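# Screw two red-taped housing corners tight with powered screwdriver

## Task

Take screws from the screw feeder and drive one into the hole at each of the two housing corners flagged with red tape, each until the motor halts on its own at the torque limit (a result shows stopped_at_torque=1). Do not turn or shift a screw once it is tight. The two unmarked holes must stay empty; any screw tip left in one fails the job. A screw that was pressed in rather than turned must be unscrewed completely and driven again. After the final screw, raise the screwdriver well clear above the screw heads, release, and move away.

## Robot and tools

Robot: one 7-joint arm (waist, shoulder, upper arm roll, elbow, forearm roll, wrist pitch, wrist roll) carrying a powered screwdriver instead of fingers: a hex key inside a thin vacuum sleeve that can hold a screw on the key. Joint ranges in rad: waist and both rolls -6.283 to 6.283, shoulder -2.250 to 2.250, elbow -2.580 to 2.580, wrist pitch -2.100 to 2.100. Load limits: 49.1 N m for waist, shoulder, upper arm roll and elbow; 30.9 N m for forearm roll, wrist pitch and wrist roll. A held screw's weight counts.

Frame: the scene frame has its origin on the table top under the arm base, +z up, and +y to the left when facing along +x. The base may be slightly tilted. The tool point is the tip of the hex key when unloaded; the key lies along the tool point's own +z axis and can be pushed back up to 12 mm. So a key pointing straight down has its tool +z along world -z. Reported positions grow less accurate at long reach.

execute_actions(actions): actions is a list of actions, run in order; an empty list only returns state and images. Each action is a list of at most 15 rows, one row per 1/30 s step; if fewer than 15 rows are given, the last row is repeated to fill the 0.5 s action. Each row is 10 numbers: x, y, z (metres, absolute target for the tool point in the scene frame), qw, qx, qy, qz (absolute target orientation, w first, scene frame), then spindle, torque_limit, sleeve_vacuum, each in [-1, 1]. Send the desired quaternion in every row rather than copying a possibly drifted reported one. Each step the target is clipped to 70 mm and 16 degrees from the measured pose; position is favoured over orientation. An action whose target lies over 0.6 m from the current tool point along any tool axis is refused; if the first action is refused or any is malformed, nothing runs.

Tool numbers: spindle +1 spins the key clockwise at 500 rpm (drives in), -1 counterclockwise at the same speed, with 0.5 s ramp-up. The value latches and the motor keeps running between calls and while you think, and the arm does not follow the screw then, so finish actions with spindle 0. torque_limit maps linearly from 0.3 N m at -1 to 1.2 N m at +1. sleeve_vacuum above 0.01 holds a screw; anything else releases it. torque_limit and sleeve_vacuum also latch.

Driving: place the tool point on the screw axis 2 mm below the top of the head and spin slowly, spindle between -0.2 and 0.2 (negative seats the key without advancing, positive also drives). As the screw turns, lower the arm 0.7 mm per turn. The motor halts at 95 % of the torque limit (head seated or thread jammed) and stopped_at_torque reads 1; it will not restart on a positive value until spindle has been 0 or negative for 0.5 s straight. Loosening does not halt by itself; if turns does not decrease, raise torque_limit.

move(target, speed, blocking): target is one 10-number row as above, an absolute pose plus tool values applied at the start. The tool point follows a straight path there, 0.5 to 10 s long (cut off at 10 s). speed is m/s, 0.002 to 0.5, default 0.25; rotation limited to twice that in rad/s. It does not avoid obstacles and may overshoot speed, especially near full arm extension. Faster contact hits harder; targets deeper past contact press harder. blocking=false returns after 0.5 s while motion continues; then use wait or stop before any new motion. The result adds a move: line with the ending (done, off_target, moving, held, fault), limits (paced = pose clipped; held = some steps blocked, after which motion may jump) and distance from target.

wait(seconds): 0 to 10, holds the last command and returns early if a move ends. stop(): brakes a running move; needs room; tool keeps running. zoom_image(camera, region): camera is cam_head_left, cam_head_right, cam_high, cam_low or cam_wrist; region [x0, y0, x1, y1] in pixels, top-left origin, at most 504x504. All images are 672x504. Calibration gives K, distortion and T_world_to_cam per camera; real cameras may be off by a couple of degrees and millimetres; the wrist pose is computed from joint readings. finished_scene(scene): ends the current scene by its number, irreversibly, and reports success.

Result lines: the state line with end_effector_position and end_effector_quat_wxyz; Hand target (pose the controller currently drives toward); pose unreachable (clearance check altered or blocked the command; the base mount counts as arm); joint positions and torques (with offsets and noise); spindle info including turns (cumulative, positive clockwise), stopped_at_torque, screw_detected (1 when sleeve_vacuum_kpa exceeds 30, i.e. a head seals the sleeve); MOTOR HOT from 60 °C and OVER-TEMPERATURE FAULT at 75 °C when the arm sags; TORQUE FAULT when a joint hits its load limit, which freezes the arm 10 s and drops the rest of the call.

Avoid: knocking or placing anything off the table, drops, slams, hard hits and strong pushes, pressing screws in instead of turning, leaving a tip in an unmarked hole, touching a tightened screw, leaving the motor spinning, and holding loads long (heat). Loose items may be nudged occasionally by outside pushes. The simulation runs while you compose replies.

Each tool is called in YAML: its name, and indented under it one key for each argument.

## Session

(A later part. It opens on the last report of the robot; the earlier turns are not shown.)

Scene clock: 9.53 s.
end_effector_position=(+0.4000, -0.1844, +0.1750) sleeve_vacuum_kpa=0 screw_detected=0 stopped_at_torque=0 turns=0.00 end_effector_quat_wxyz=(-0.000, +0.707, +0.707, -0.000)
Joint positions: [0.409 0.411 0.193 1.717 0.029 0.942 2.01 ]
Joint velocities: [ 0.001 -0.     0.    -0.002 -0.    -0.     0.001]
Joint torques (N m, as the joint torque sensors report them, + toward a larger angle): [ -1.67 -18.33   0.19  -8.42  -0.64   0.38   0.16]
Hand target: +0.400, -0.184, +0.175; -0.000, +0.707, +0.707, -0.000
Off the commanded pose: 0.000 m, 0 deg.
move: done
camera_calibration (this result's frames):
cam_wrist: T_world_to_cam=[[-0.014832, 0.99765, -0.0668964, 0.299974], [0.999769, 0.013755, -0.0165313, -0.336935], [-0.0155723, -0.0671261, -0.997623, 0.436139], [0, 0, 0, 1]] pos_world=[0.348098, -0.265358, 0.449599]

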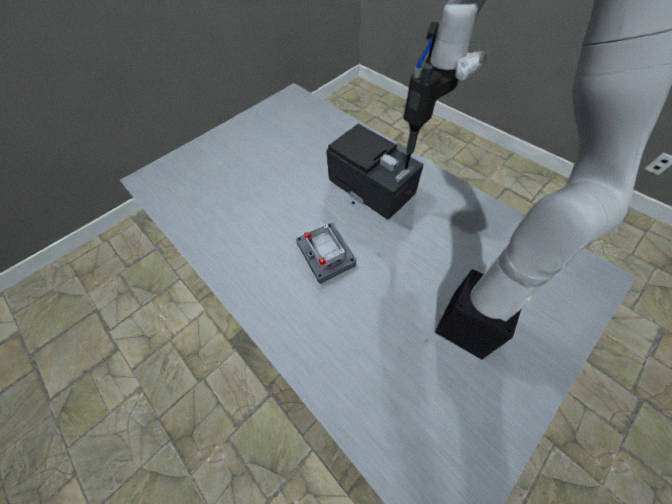

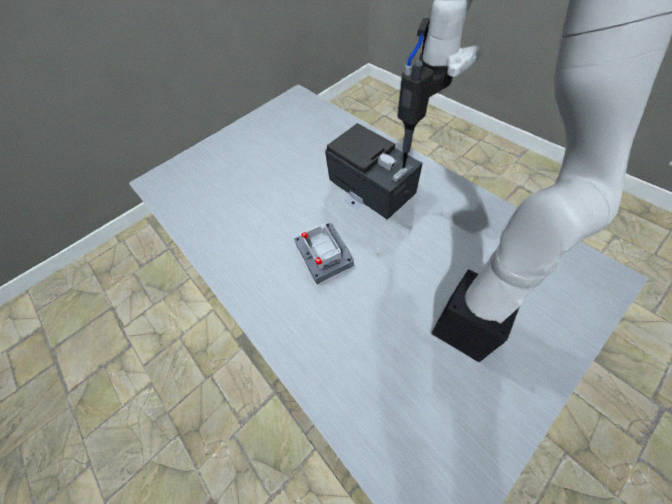

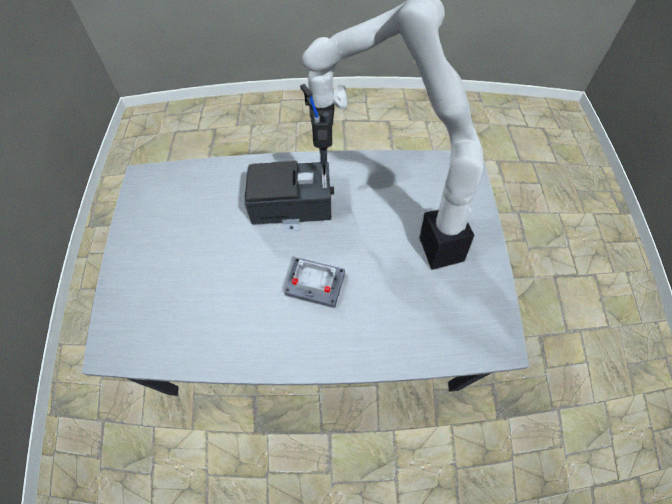

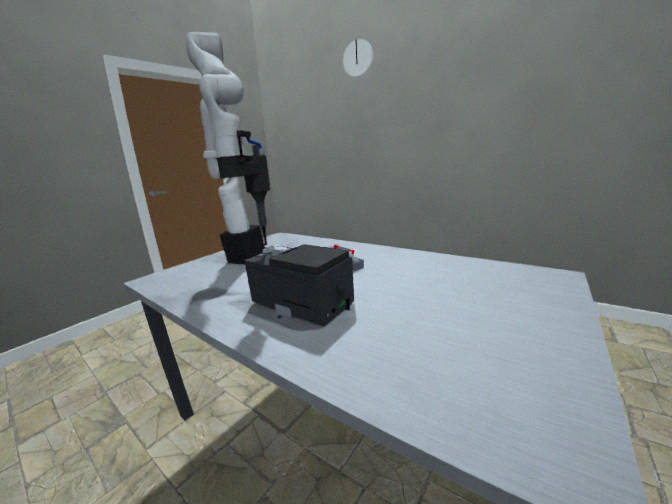

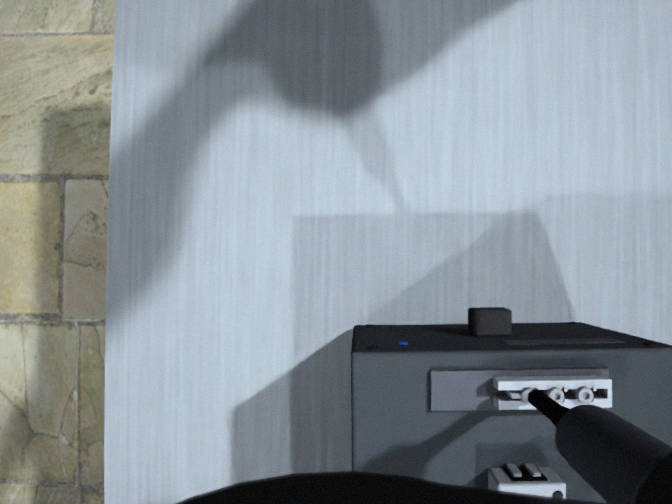

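move:
  target: [0.4014,-0.1846,0.172,0,0.7071,0.7071,0,0,0,0]
  speed: 0.02

move:
  target: [0.4014,-0.1846,0.164,0,0.7071,0.7071,0,-0.15,0,1]
  speed: 0.008

execute_actions:
  actions:
    - [[0.4014,-0.1846,0.164,0,0.7071,0.7071,0,0,0,1]]

zoom_image:
  camera: "cam_wrist"
  region: [490,360,590,435]

Scene clock: 11.37 s.
end_effector_position=(+0.4014, -0.1846, +0.1720) sleeve_vacuum_kpa=0 screw_detected=0 stopped_at_torque=0 turns=0.00 end_effector_quat_wxyz=(+0.000, +0.707, +0.707, +0.000)
Joint positions: [0.41  0.418 0.192 1.717 0.028 0.935 2.01 ]
Joint velocities: [ 0.001  0.001 -0.    -0.    -0.    -0.    -0.001]
Joint torques (N m, as the joint torque sensors report them, + toward a larger angle): [ -1.72 -18.33  -0.09  -8.46  -0.55   0.36   0.1 ]
Hand target: +0.401, -0.185, +0.172; -0.000, +0.707, +0.707, +0.000
Off the commanded pose: 0.000 m, 0 deg.
move: done
camera_calibration (this result's frames):
cam_wrist: T_world_to_cam=[[-0.0147075, 0.99765, -0.0669201, 0.299923], [0.999772, 0.0136363, -0.0164355, -0.338441], [-0.0154844, -0.0671465, -0.997623, 0.433152], [0, 0, 0, 1]] pos_world=[0.349482, -0.265518, 0.446631]

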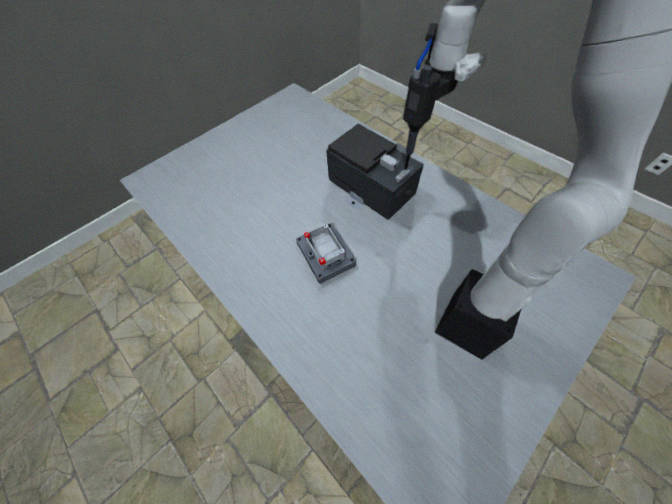

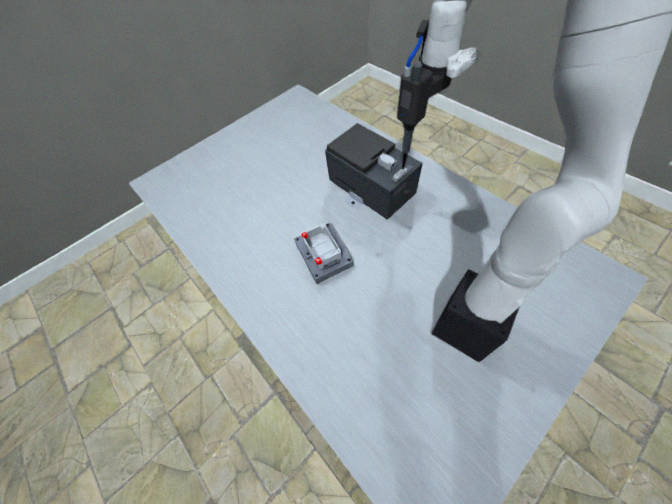

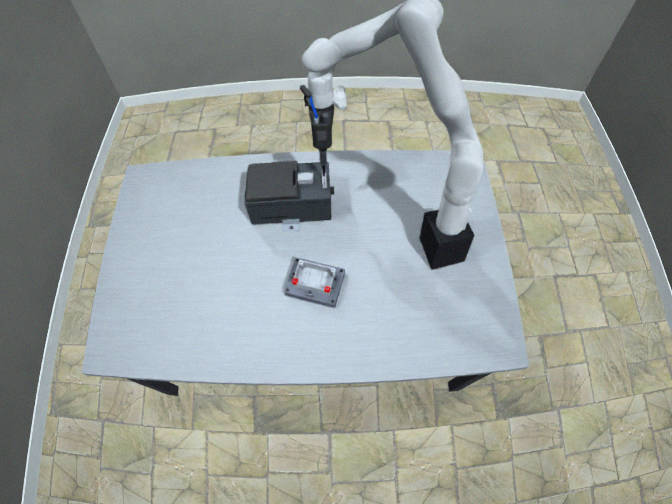

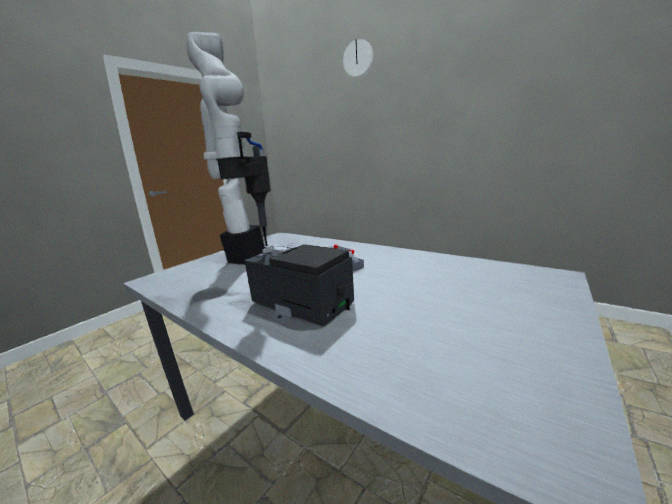

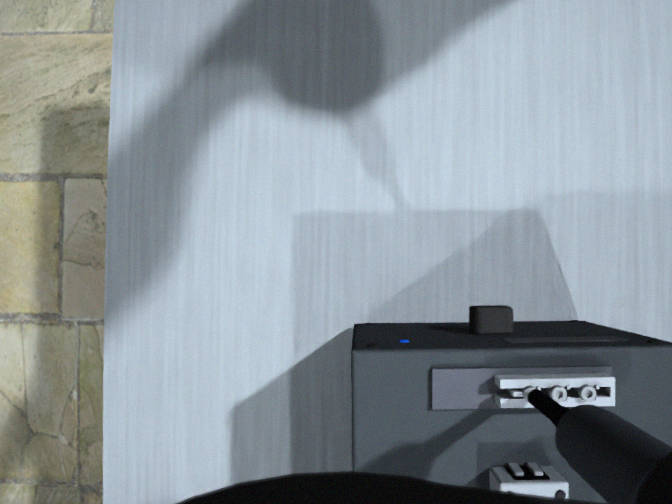

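Scene clock: 12.60 s.
end_effector_position=(+0.4018, -0.1850, +0.1651) sleeve_vacuum_kpa=40 screw_detected=1 stopped_at_torque=0 turns=-1.51 end_effector_quat_wxyz=(+0.001, +0.707, +0.707, +0.000)
Joint positions: [0.413 0.428 0.191 1.727 0.026 0.913 2.012]
Joint velocities: [-0.001  0.     0.001  0.     0.    -0.    -0.   ]
Joint torques (N m, as the joint torque sensors report them, + toward a larger angle): [ -1.78 -16.9   -0.09  -7.95  -0.56  -0.06  -0.03]
Hand target: +0.401, -0.185, +0.164; -0.000, +0.707, +0.707, +0.000
Off the commanded pose: 0.001 m, 0 deg.
move: done
camera_calibration (this result's frames):
cam_wrist: T_world_to_cam=[[-0.0142604, 0.997616, -0.067522, 0.299775], [0.999802, 0.0132903, -0.0147939, -0.339277], [-0.0138612, -0.0677196, -0.997608, 0.425464], [0, 0, 0, 1]] pos_world=[0.349382, -0.265739, 0.439668]

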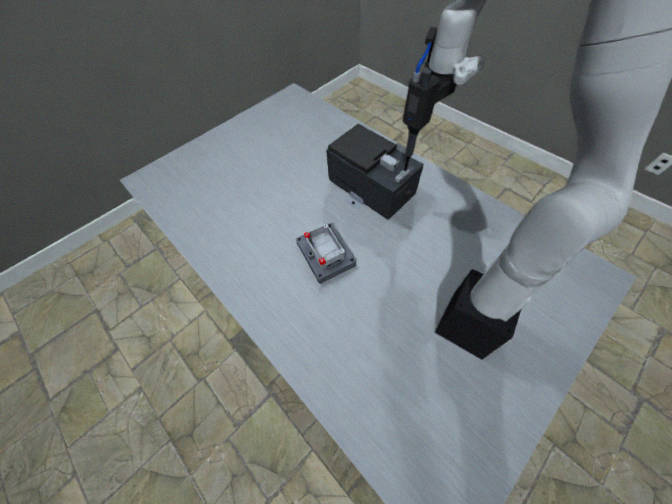

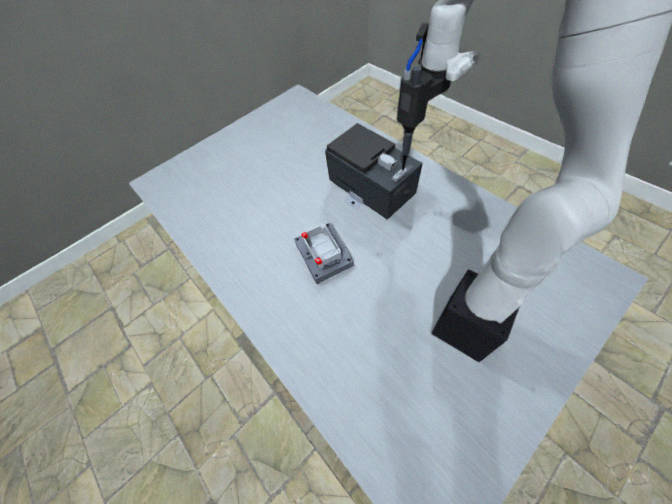

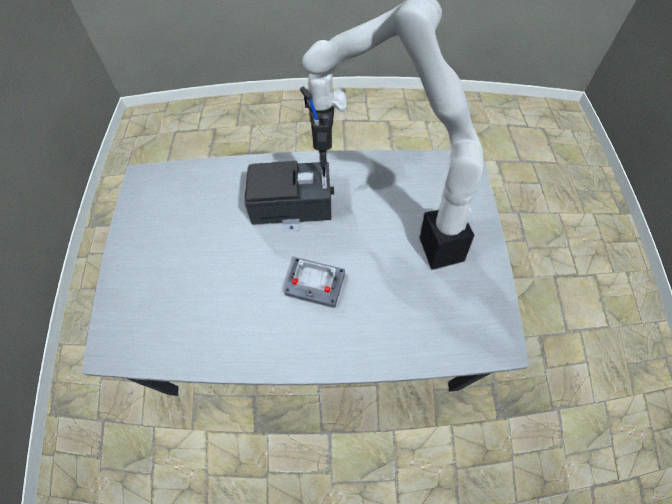

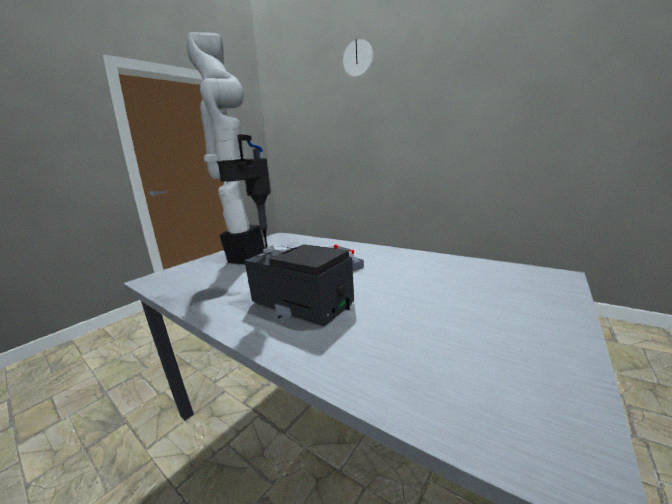

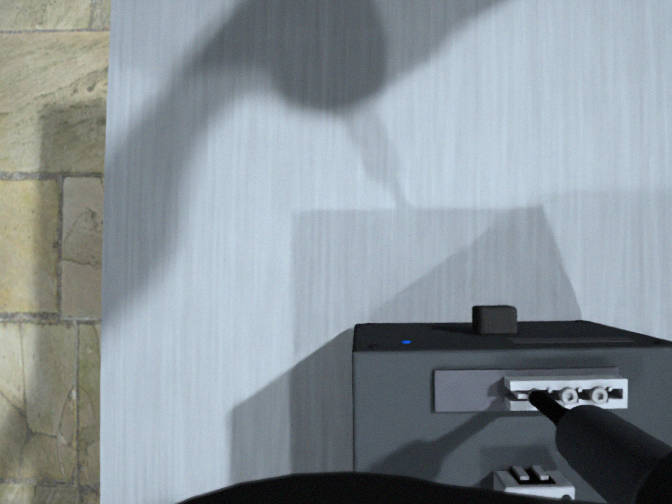

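Scene clock: 13.10 s.
end_effector_position=(+0.4018, -0.1850, +0.1651) sleeve_vacuum_kpa=40 screw_detected=1 stopped_at_torque=0 turns=-1.51 end_effector_quat_wxyz=(+0.001, +0.707, +0.707, +0.000)
Joint positions: [0.413 0.428 0.192 1.727 0.026 0.913 2.012]
Joint velocities: [-0.002  0.     0.     0.002  0.001 -0.     0.   ]
Joint torques (N m, as the joint torque sensors report them, + toward a larger angle): [ -1.81 -16.83  -0.26  -7.85  -0.52  -0.01   0.03]
Hand target: +0.401, -0.185, +0.164; -0.000, +0.707, +0.707, -0.000
Off the commanded pose: 0.001 m, 0 deg.
camera_calibration (this result's frames):
cam_wrist: T_world_to_cam=[[-0.014227, 0.997615, -0.067547, 0.299768], [0.999803, 0.0132575, -0.0147796, -0.339286], [-0.0138489, -0.0677439, -0.997607, 0.425455], [0, 0, 0, 1]] pos_world=[0.349376, -0.265733, 0.43967]

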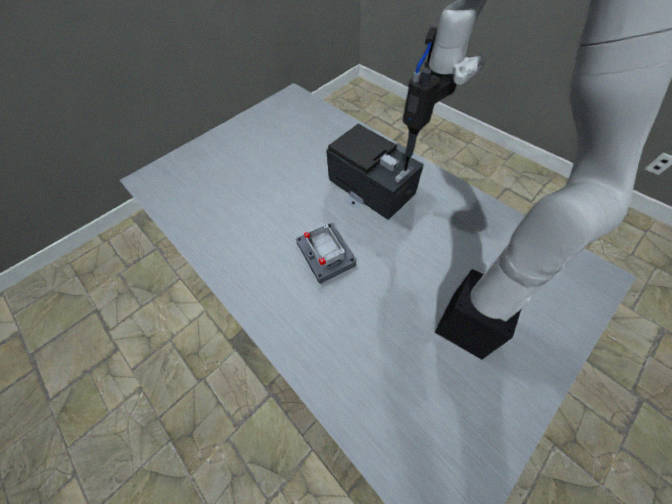

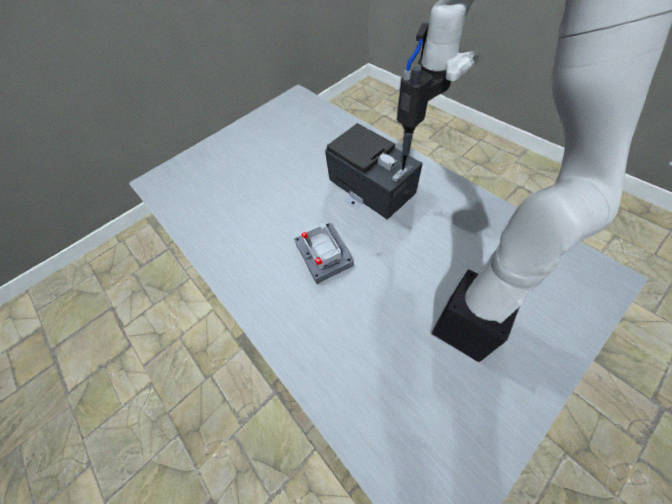

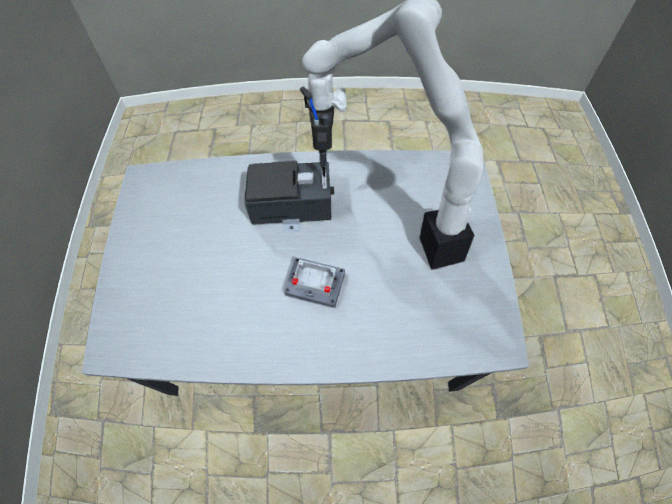

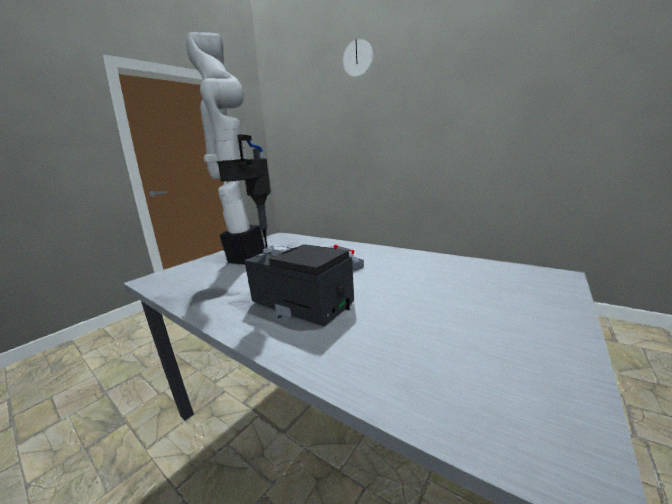

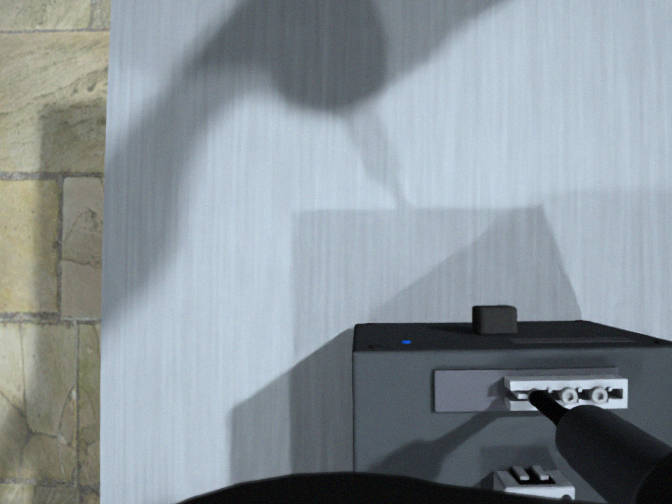

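Region (490, 360, 590, 435) of cam_wrist's 672x504 image, scaled by 5.040; it fills the top 378 rows of this view, and the rest is white.

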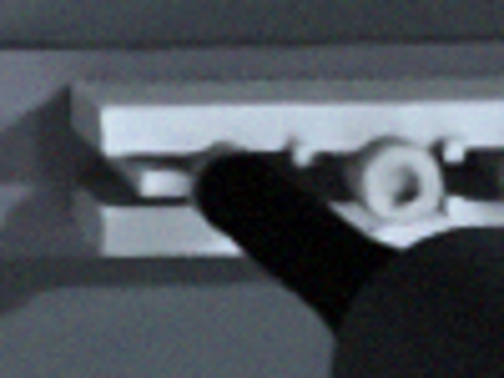

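move:
  target: [0.4014,-0.1846,0.21,0,0.7071,0.7071,0,0,0,1]
  speed: 0.06

move:
  target: [0.398,0.0,0.2,0,0.7071,0.7071,0,0,0,1]

move:
  target: [0.398,0.185,0.12,0,0.7071,0.7071,0,0,0,1]

zoom_image:
  camera: "cam_wrist"
  region: [440,330,640,480]

zoom_image:
  camera: "cam_head_left"
  region: [280,200,380,290]

Scene clock: 14.80 s.
end_effector_position=(+0.4013, -0.1847, +0.2099) sleeve_vacuum_kpa=39 screw_detected=1 stopped_at_torque=0 turns=-1.51 end_effector_quat_wxyz=(-0.000, +0.707, +0.707, -0.000)
Joint positions: [0.396 0.368 0.197 1.659 0.035 1.044 2.003]
Joint velocities: [-0.    -0.001 -0.001 -0.    -0.001  0.001  0.002]
Joint torques (N m, as the joint torque sensors report them, + toward a larger angle): [ -1.67 -17.88  -0.07  -9.08  -0.65   0.31   0.13]
Hand target: +0.401, -0.185, +0.210; +0.000, +0.707, +0.707, -0.000
Off the commanded pose: 0.000 m, 0 deg.
move: done
camera_calibration (this result's frames):
cam_wrist: T_world_to_cam=[[-0.0143944, 0.997645, -0.0670564, 0.302437], [0.999771, 0.0133, -0.0167387, -0.337654], [-0.0158075, -0.067282, -0.997609, 0.471044], [0, 0, 0, 1]] pos_world=[0.349376, -0.265541, 0.484547]

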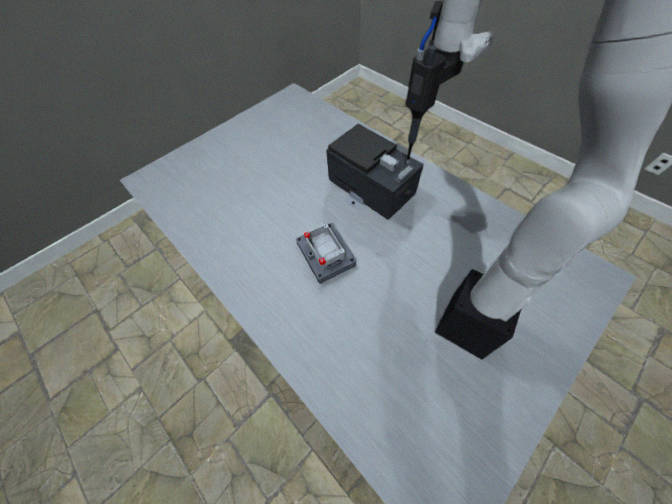

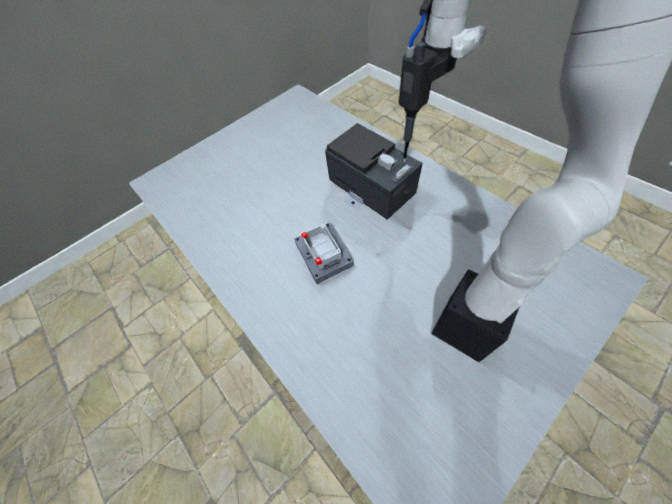

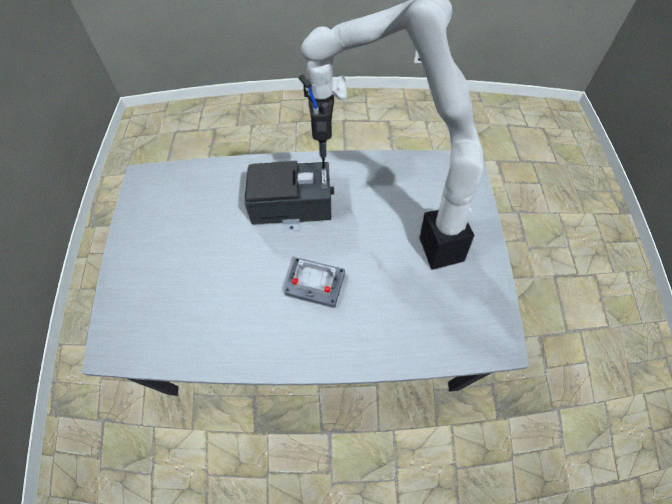

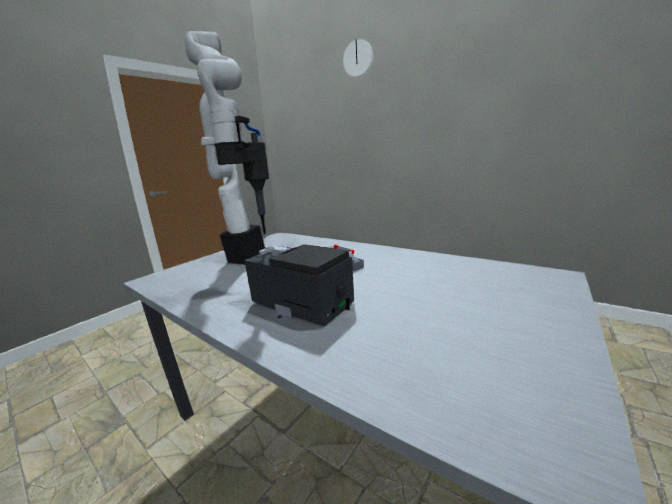

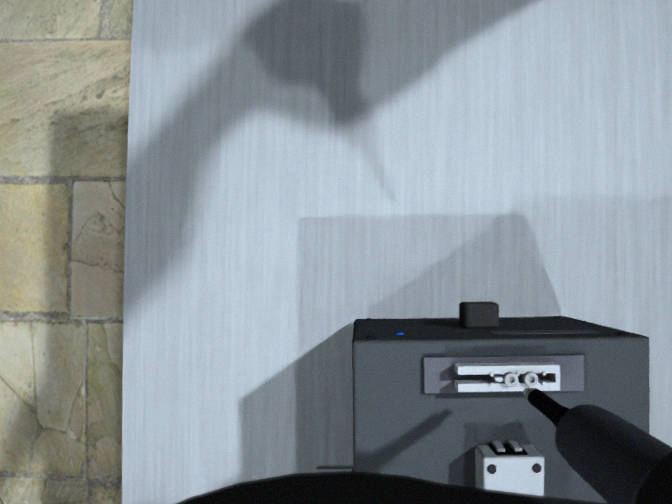

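Scene clock: 15.97 s.
end_effector_position=(+0.3988, -0.0008, +0.1998) sleeve_vacuum_kpa=39 screw_detected=1 stopped_at_torque=0 turns=-1.51 end_effector_quat_wxyz=(+0.000, +0.708, +0.707, +0.000)
Joint positions: [0.011 0.303 0.113 1.871 0.112 0.947 1.497]
Joint velocities: [-0.008 -0.    -0.011  0.001  0.003  0.001 -0.005]
Joint torques (N m, as the joint torque sensors report them, + toward a larger angle): [ -1.96 -15.77  -0.69  -8.85  -0.47   0.01   0.01]
Hand target: +0.399, -0.000, +0.200; +0.000, +0.707, +0.707, +0.000
Off the commanded pose: 0.001 m, 0 deg.
move: done
camera_calibration (this result's frames):
cam_wrist: T_world_to_cam=[[-0.0134624, 0.997653, -0.067139, 0.117883], [0.999795, 0.0124144, -0.0160015, -0.337959], [-0.0151304, -0.0673406, -0.997615, 0.472998], [0, 0, 0, 1]] pos_world=[0.346633, -0.0815591, 0.474377]

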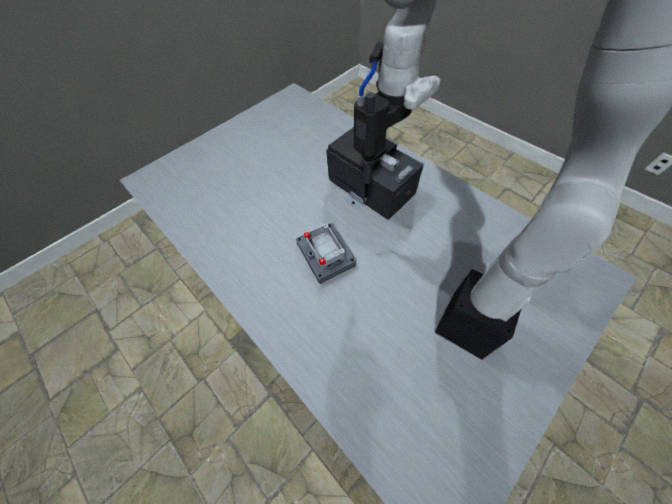

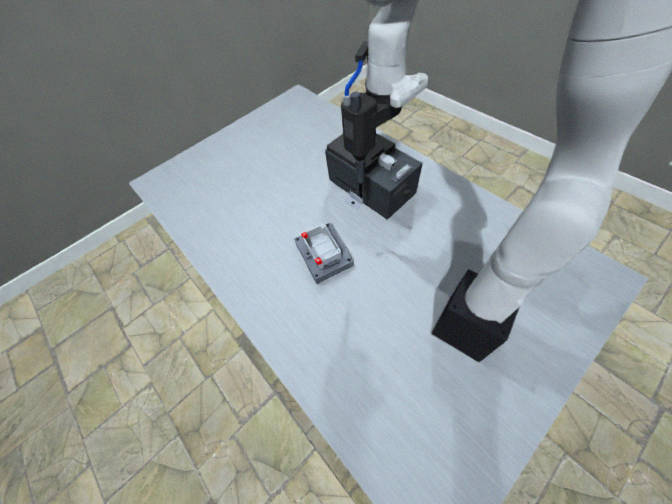

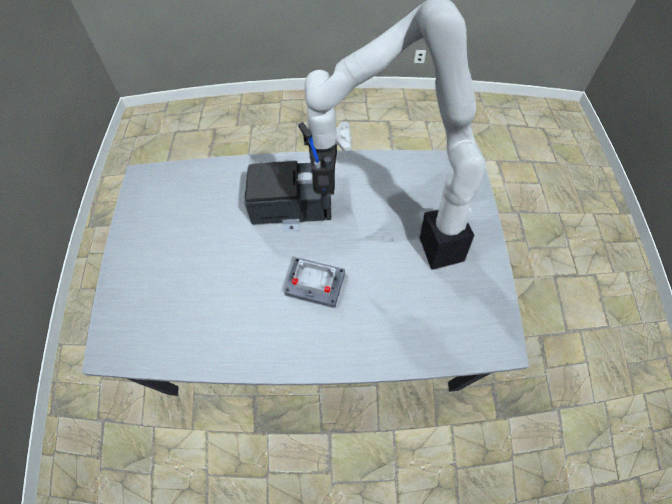

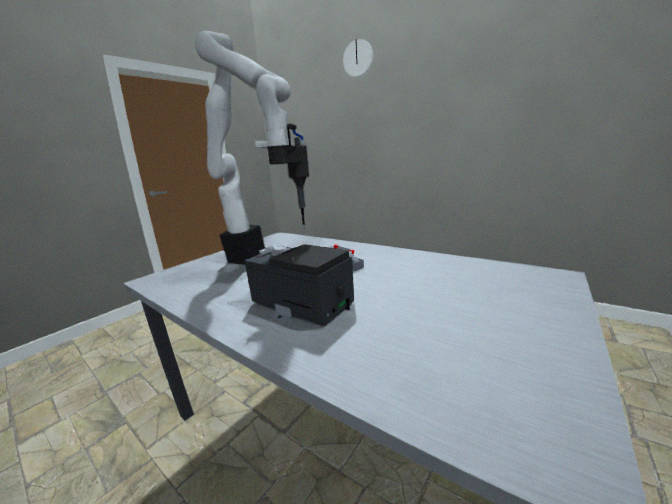

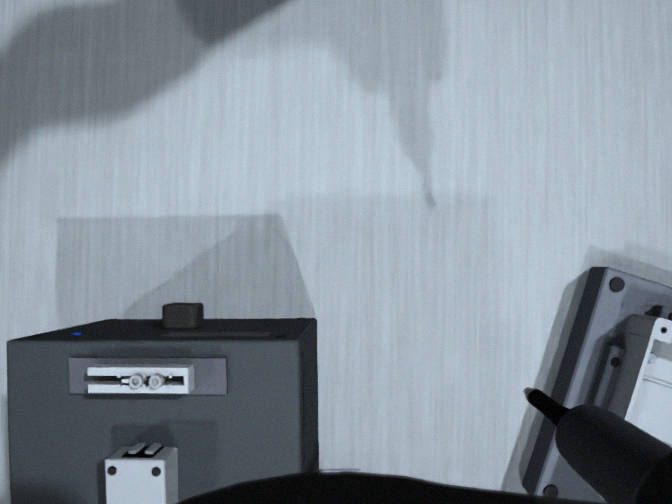

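Scene clock: 17.20 s.
end_effector_position=(+0.3992, +0.1848, +0.1204) sleeve_vacuum_kpa=39 screw_detected=1 stopped_at_torque=0 turns=-1.51 end_effector_quat_wxyz=(+0.000, +0.707, +0.707, +0.001)
Joint positions: [-0.355  0.536  0.047  1.901  0.148  0.738  1.016]
Joint velocities: [-0.006  0.008 -0.006  0.001  0.003  0.001 -0.002]
Joint torques (N m, as the joint torque sensors report them, + toward a larger angle): [ -1.98 -18.16  -1.19  -7.87  -0.3   -0.37   0.27]
Hand target: +0.399, +0.185, +0.120; -0.000, +0.707, +0.707, +0.000
Off the commanded pose: 0.001 m, 0 deg.
move: done
camera_calibration (this result's frames):
cam_wrist: T_world_to_cam=[[-0.013805, 0.997723, -0.0660229, -0.0726094], [0.999799, 0.0128126, -0.0154311, -0.342114], [-0.01455, -0.0662226, -0.997699, 0.405851], [0, 0, 0, 1]] pos_world=[0.346948, 0.103704, 0.394844]

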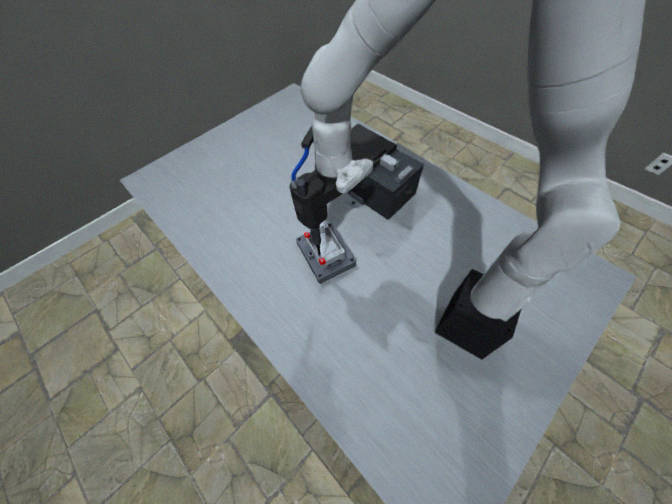

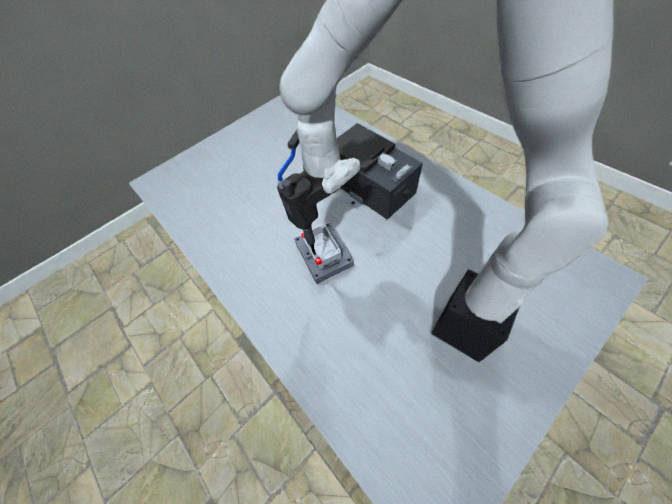

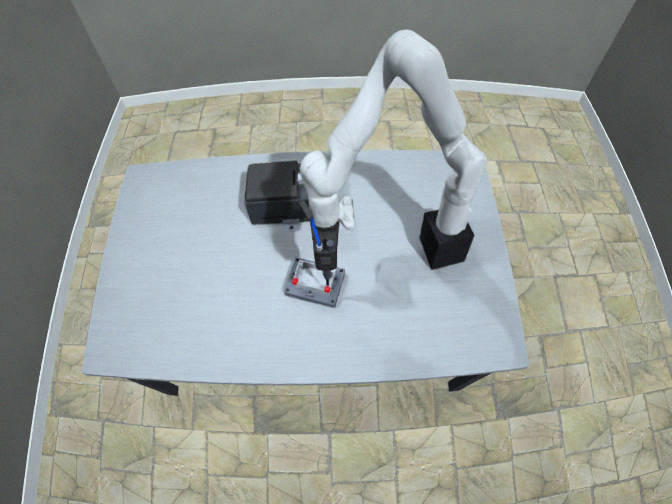

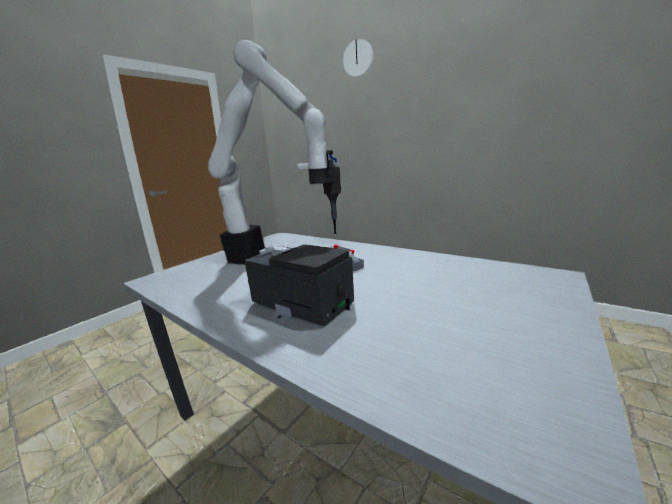

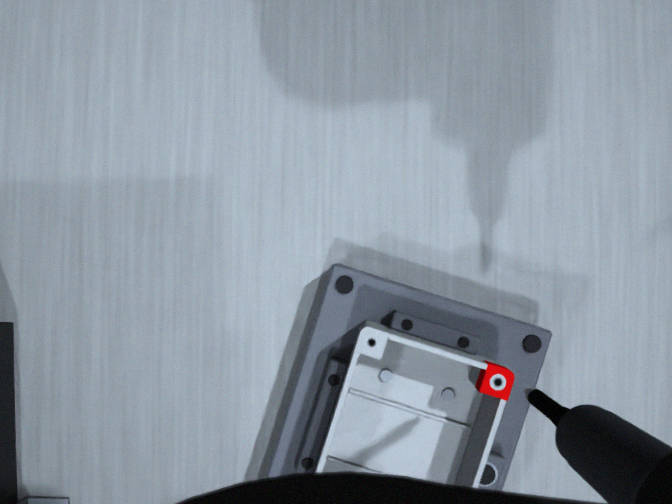

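Region (440, 330, 640, 480) of cam_wrist's 672x504 image, scaled by 2.520; it fills the top 378 rows of this view, and the rest is white.

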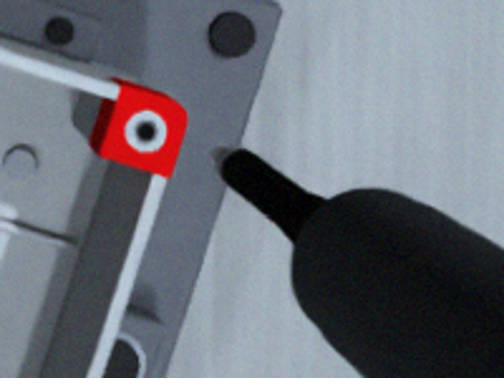

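Region (280, 200, 380, 290) of cam_head_left's 672x504 image, scaled by 5.040, with more detail than that image has; it fills the top 454 rows of this view, and the rest is white.

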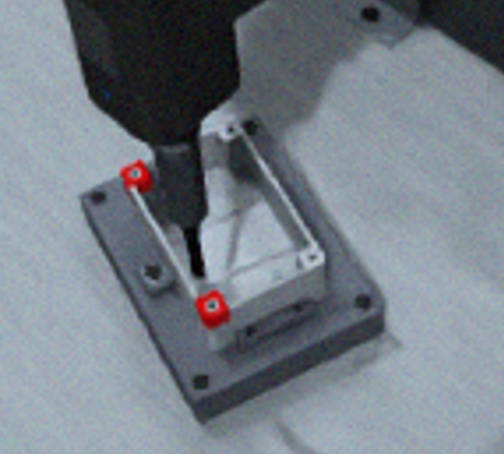

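move:
  target: [0.399,0.183,0.103,0,0.7071,0.7071,0,0,0,1]
  speed: 0.03

zoom_image:
  camera: "cam_wrist"
  region: [470,350,570,425]

zoom_image:
  camera: "cam_low"
  region: [315,220,365,258]

Scene clock: 25.30 s.
end_effector_position=(+0.3991, +0.1831, +0.1031) sleeve_vacuum_kpa=39 screw_detected=1 stopped_at_torque=0 turns=-1.51 end_effector_quat_wxyz=(-0.000, +0.707, +0.707, +0.000)
Joint positions: [-0.349  0.568  0.05   1.919  0.153  0.689  1.017]
Joint velocities: [ 0.001  0.003  0.001  0.    -0.    -0.001  0.001]
Joint torques (N m, as the joint torque sensors report them, + toward a larger angle): [ -2.39 -18.43  -0.87  -7.49  -0.43  -0.34   0.07]
Hand target: +0.399, +0.183, +0.103; -0.000, +0.707, +0.707, +0.000
Off the commanded pose: 0.000 m, 0 deg.
move: done
camera_calibration (this result's frames):
cam_wrist: T_world_to_cam=[[-0.014772, 0.997661, -0.0667384, -0.0715517], [0.999773, 0.0137103, -0.0163377, -0.342246], [-0.0153845, -0.0669645, -0.997637, 0.388979], [0, 0, 0, 1]] pos_world=[0.347096, 0.102124, 0.377693]

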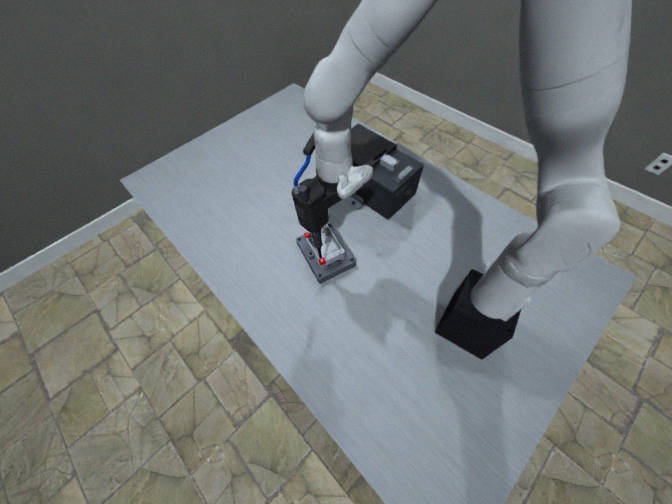

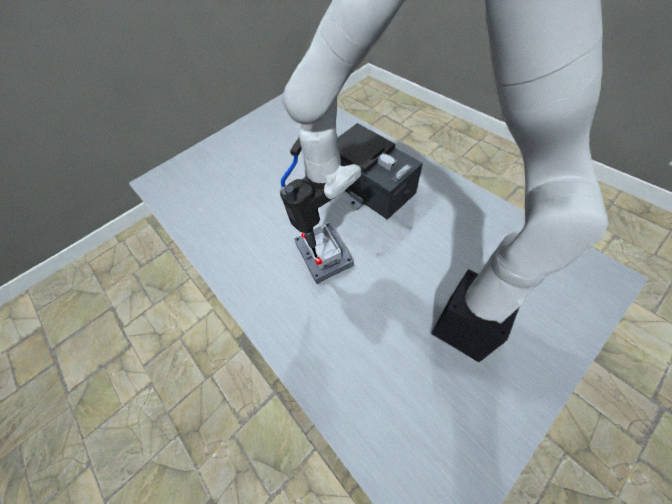

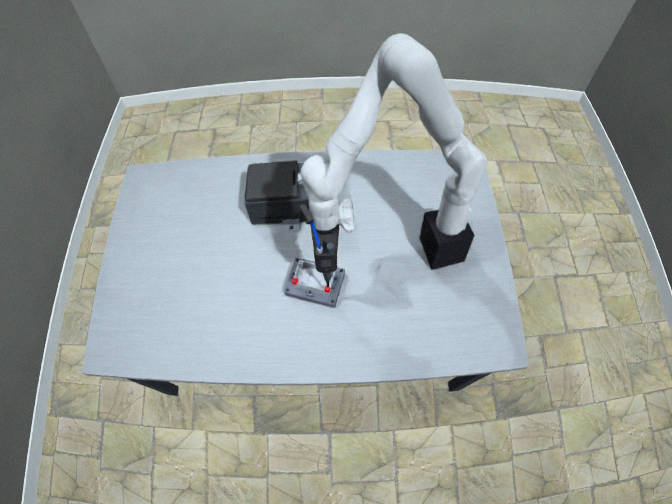

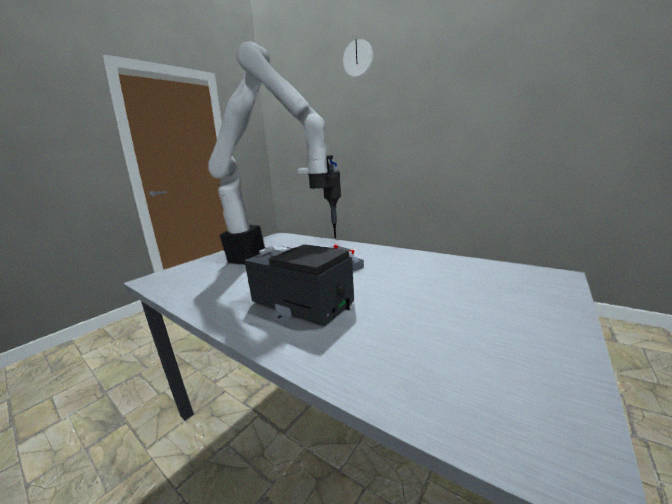

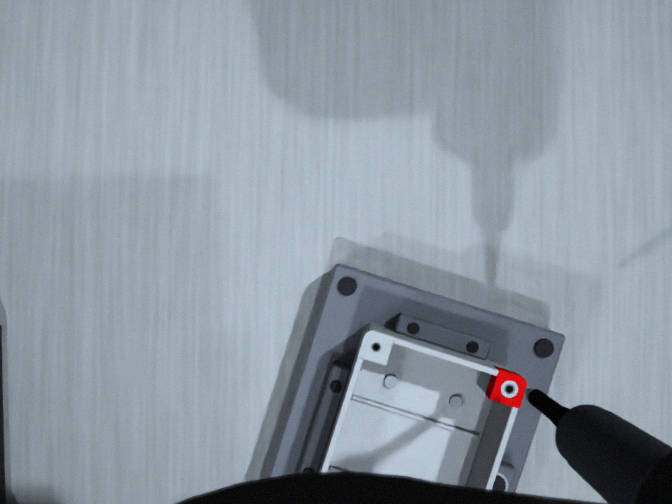

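Region (470, 350, 570, 425) of cam_wrist's 672x504 image, scaled by 5.040; it fills the top 378 rows of this view, and the rest is white.

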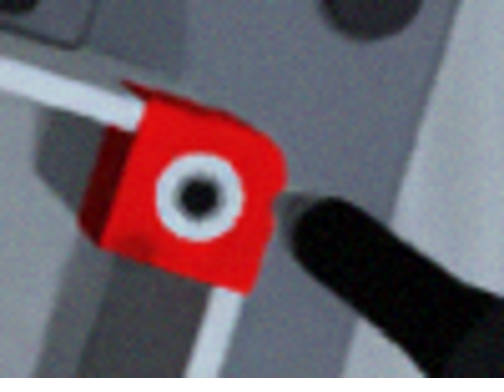

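Region (315, 220, 365, 258) of cam_low's 672x504 image, scaled by 10.080, with more detail than that image has; it fills the top 383 rows of this view, and the rest is white.

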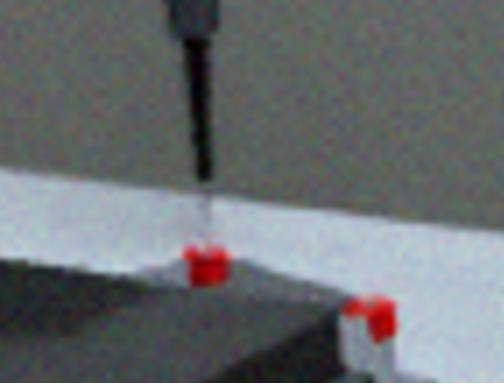

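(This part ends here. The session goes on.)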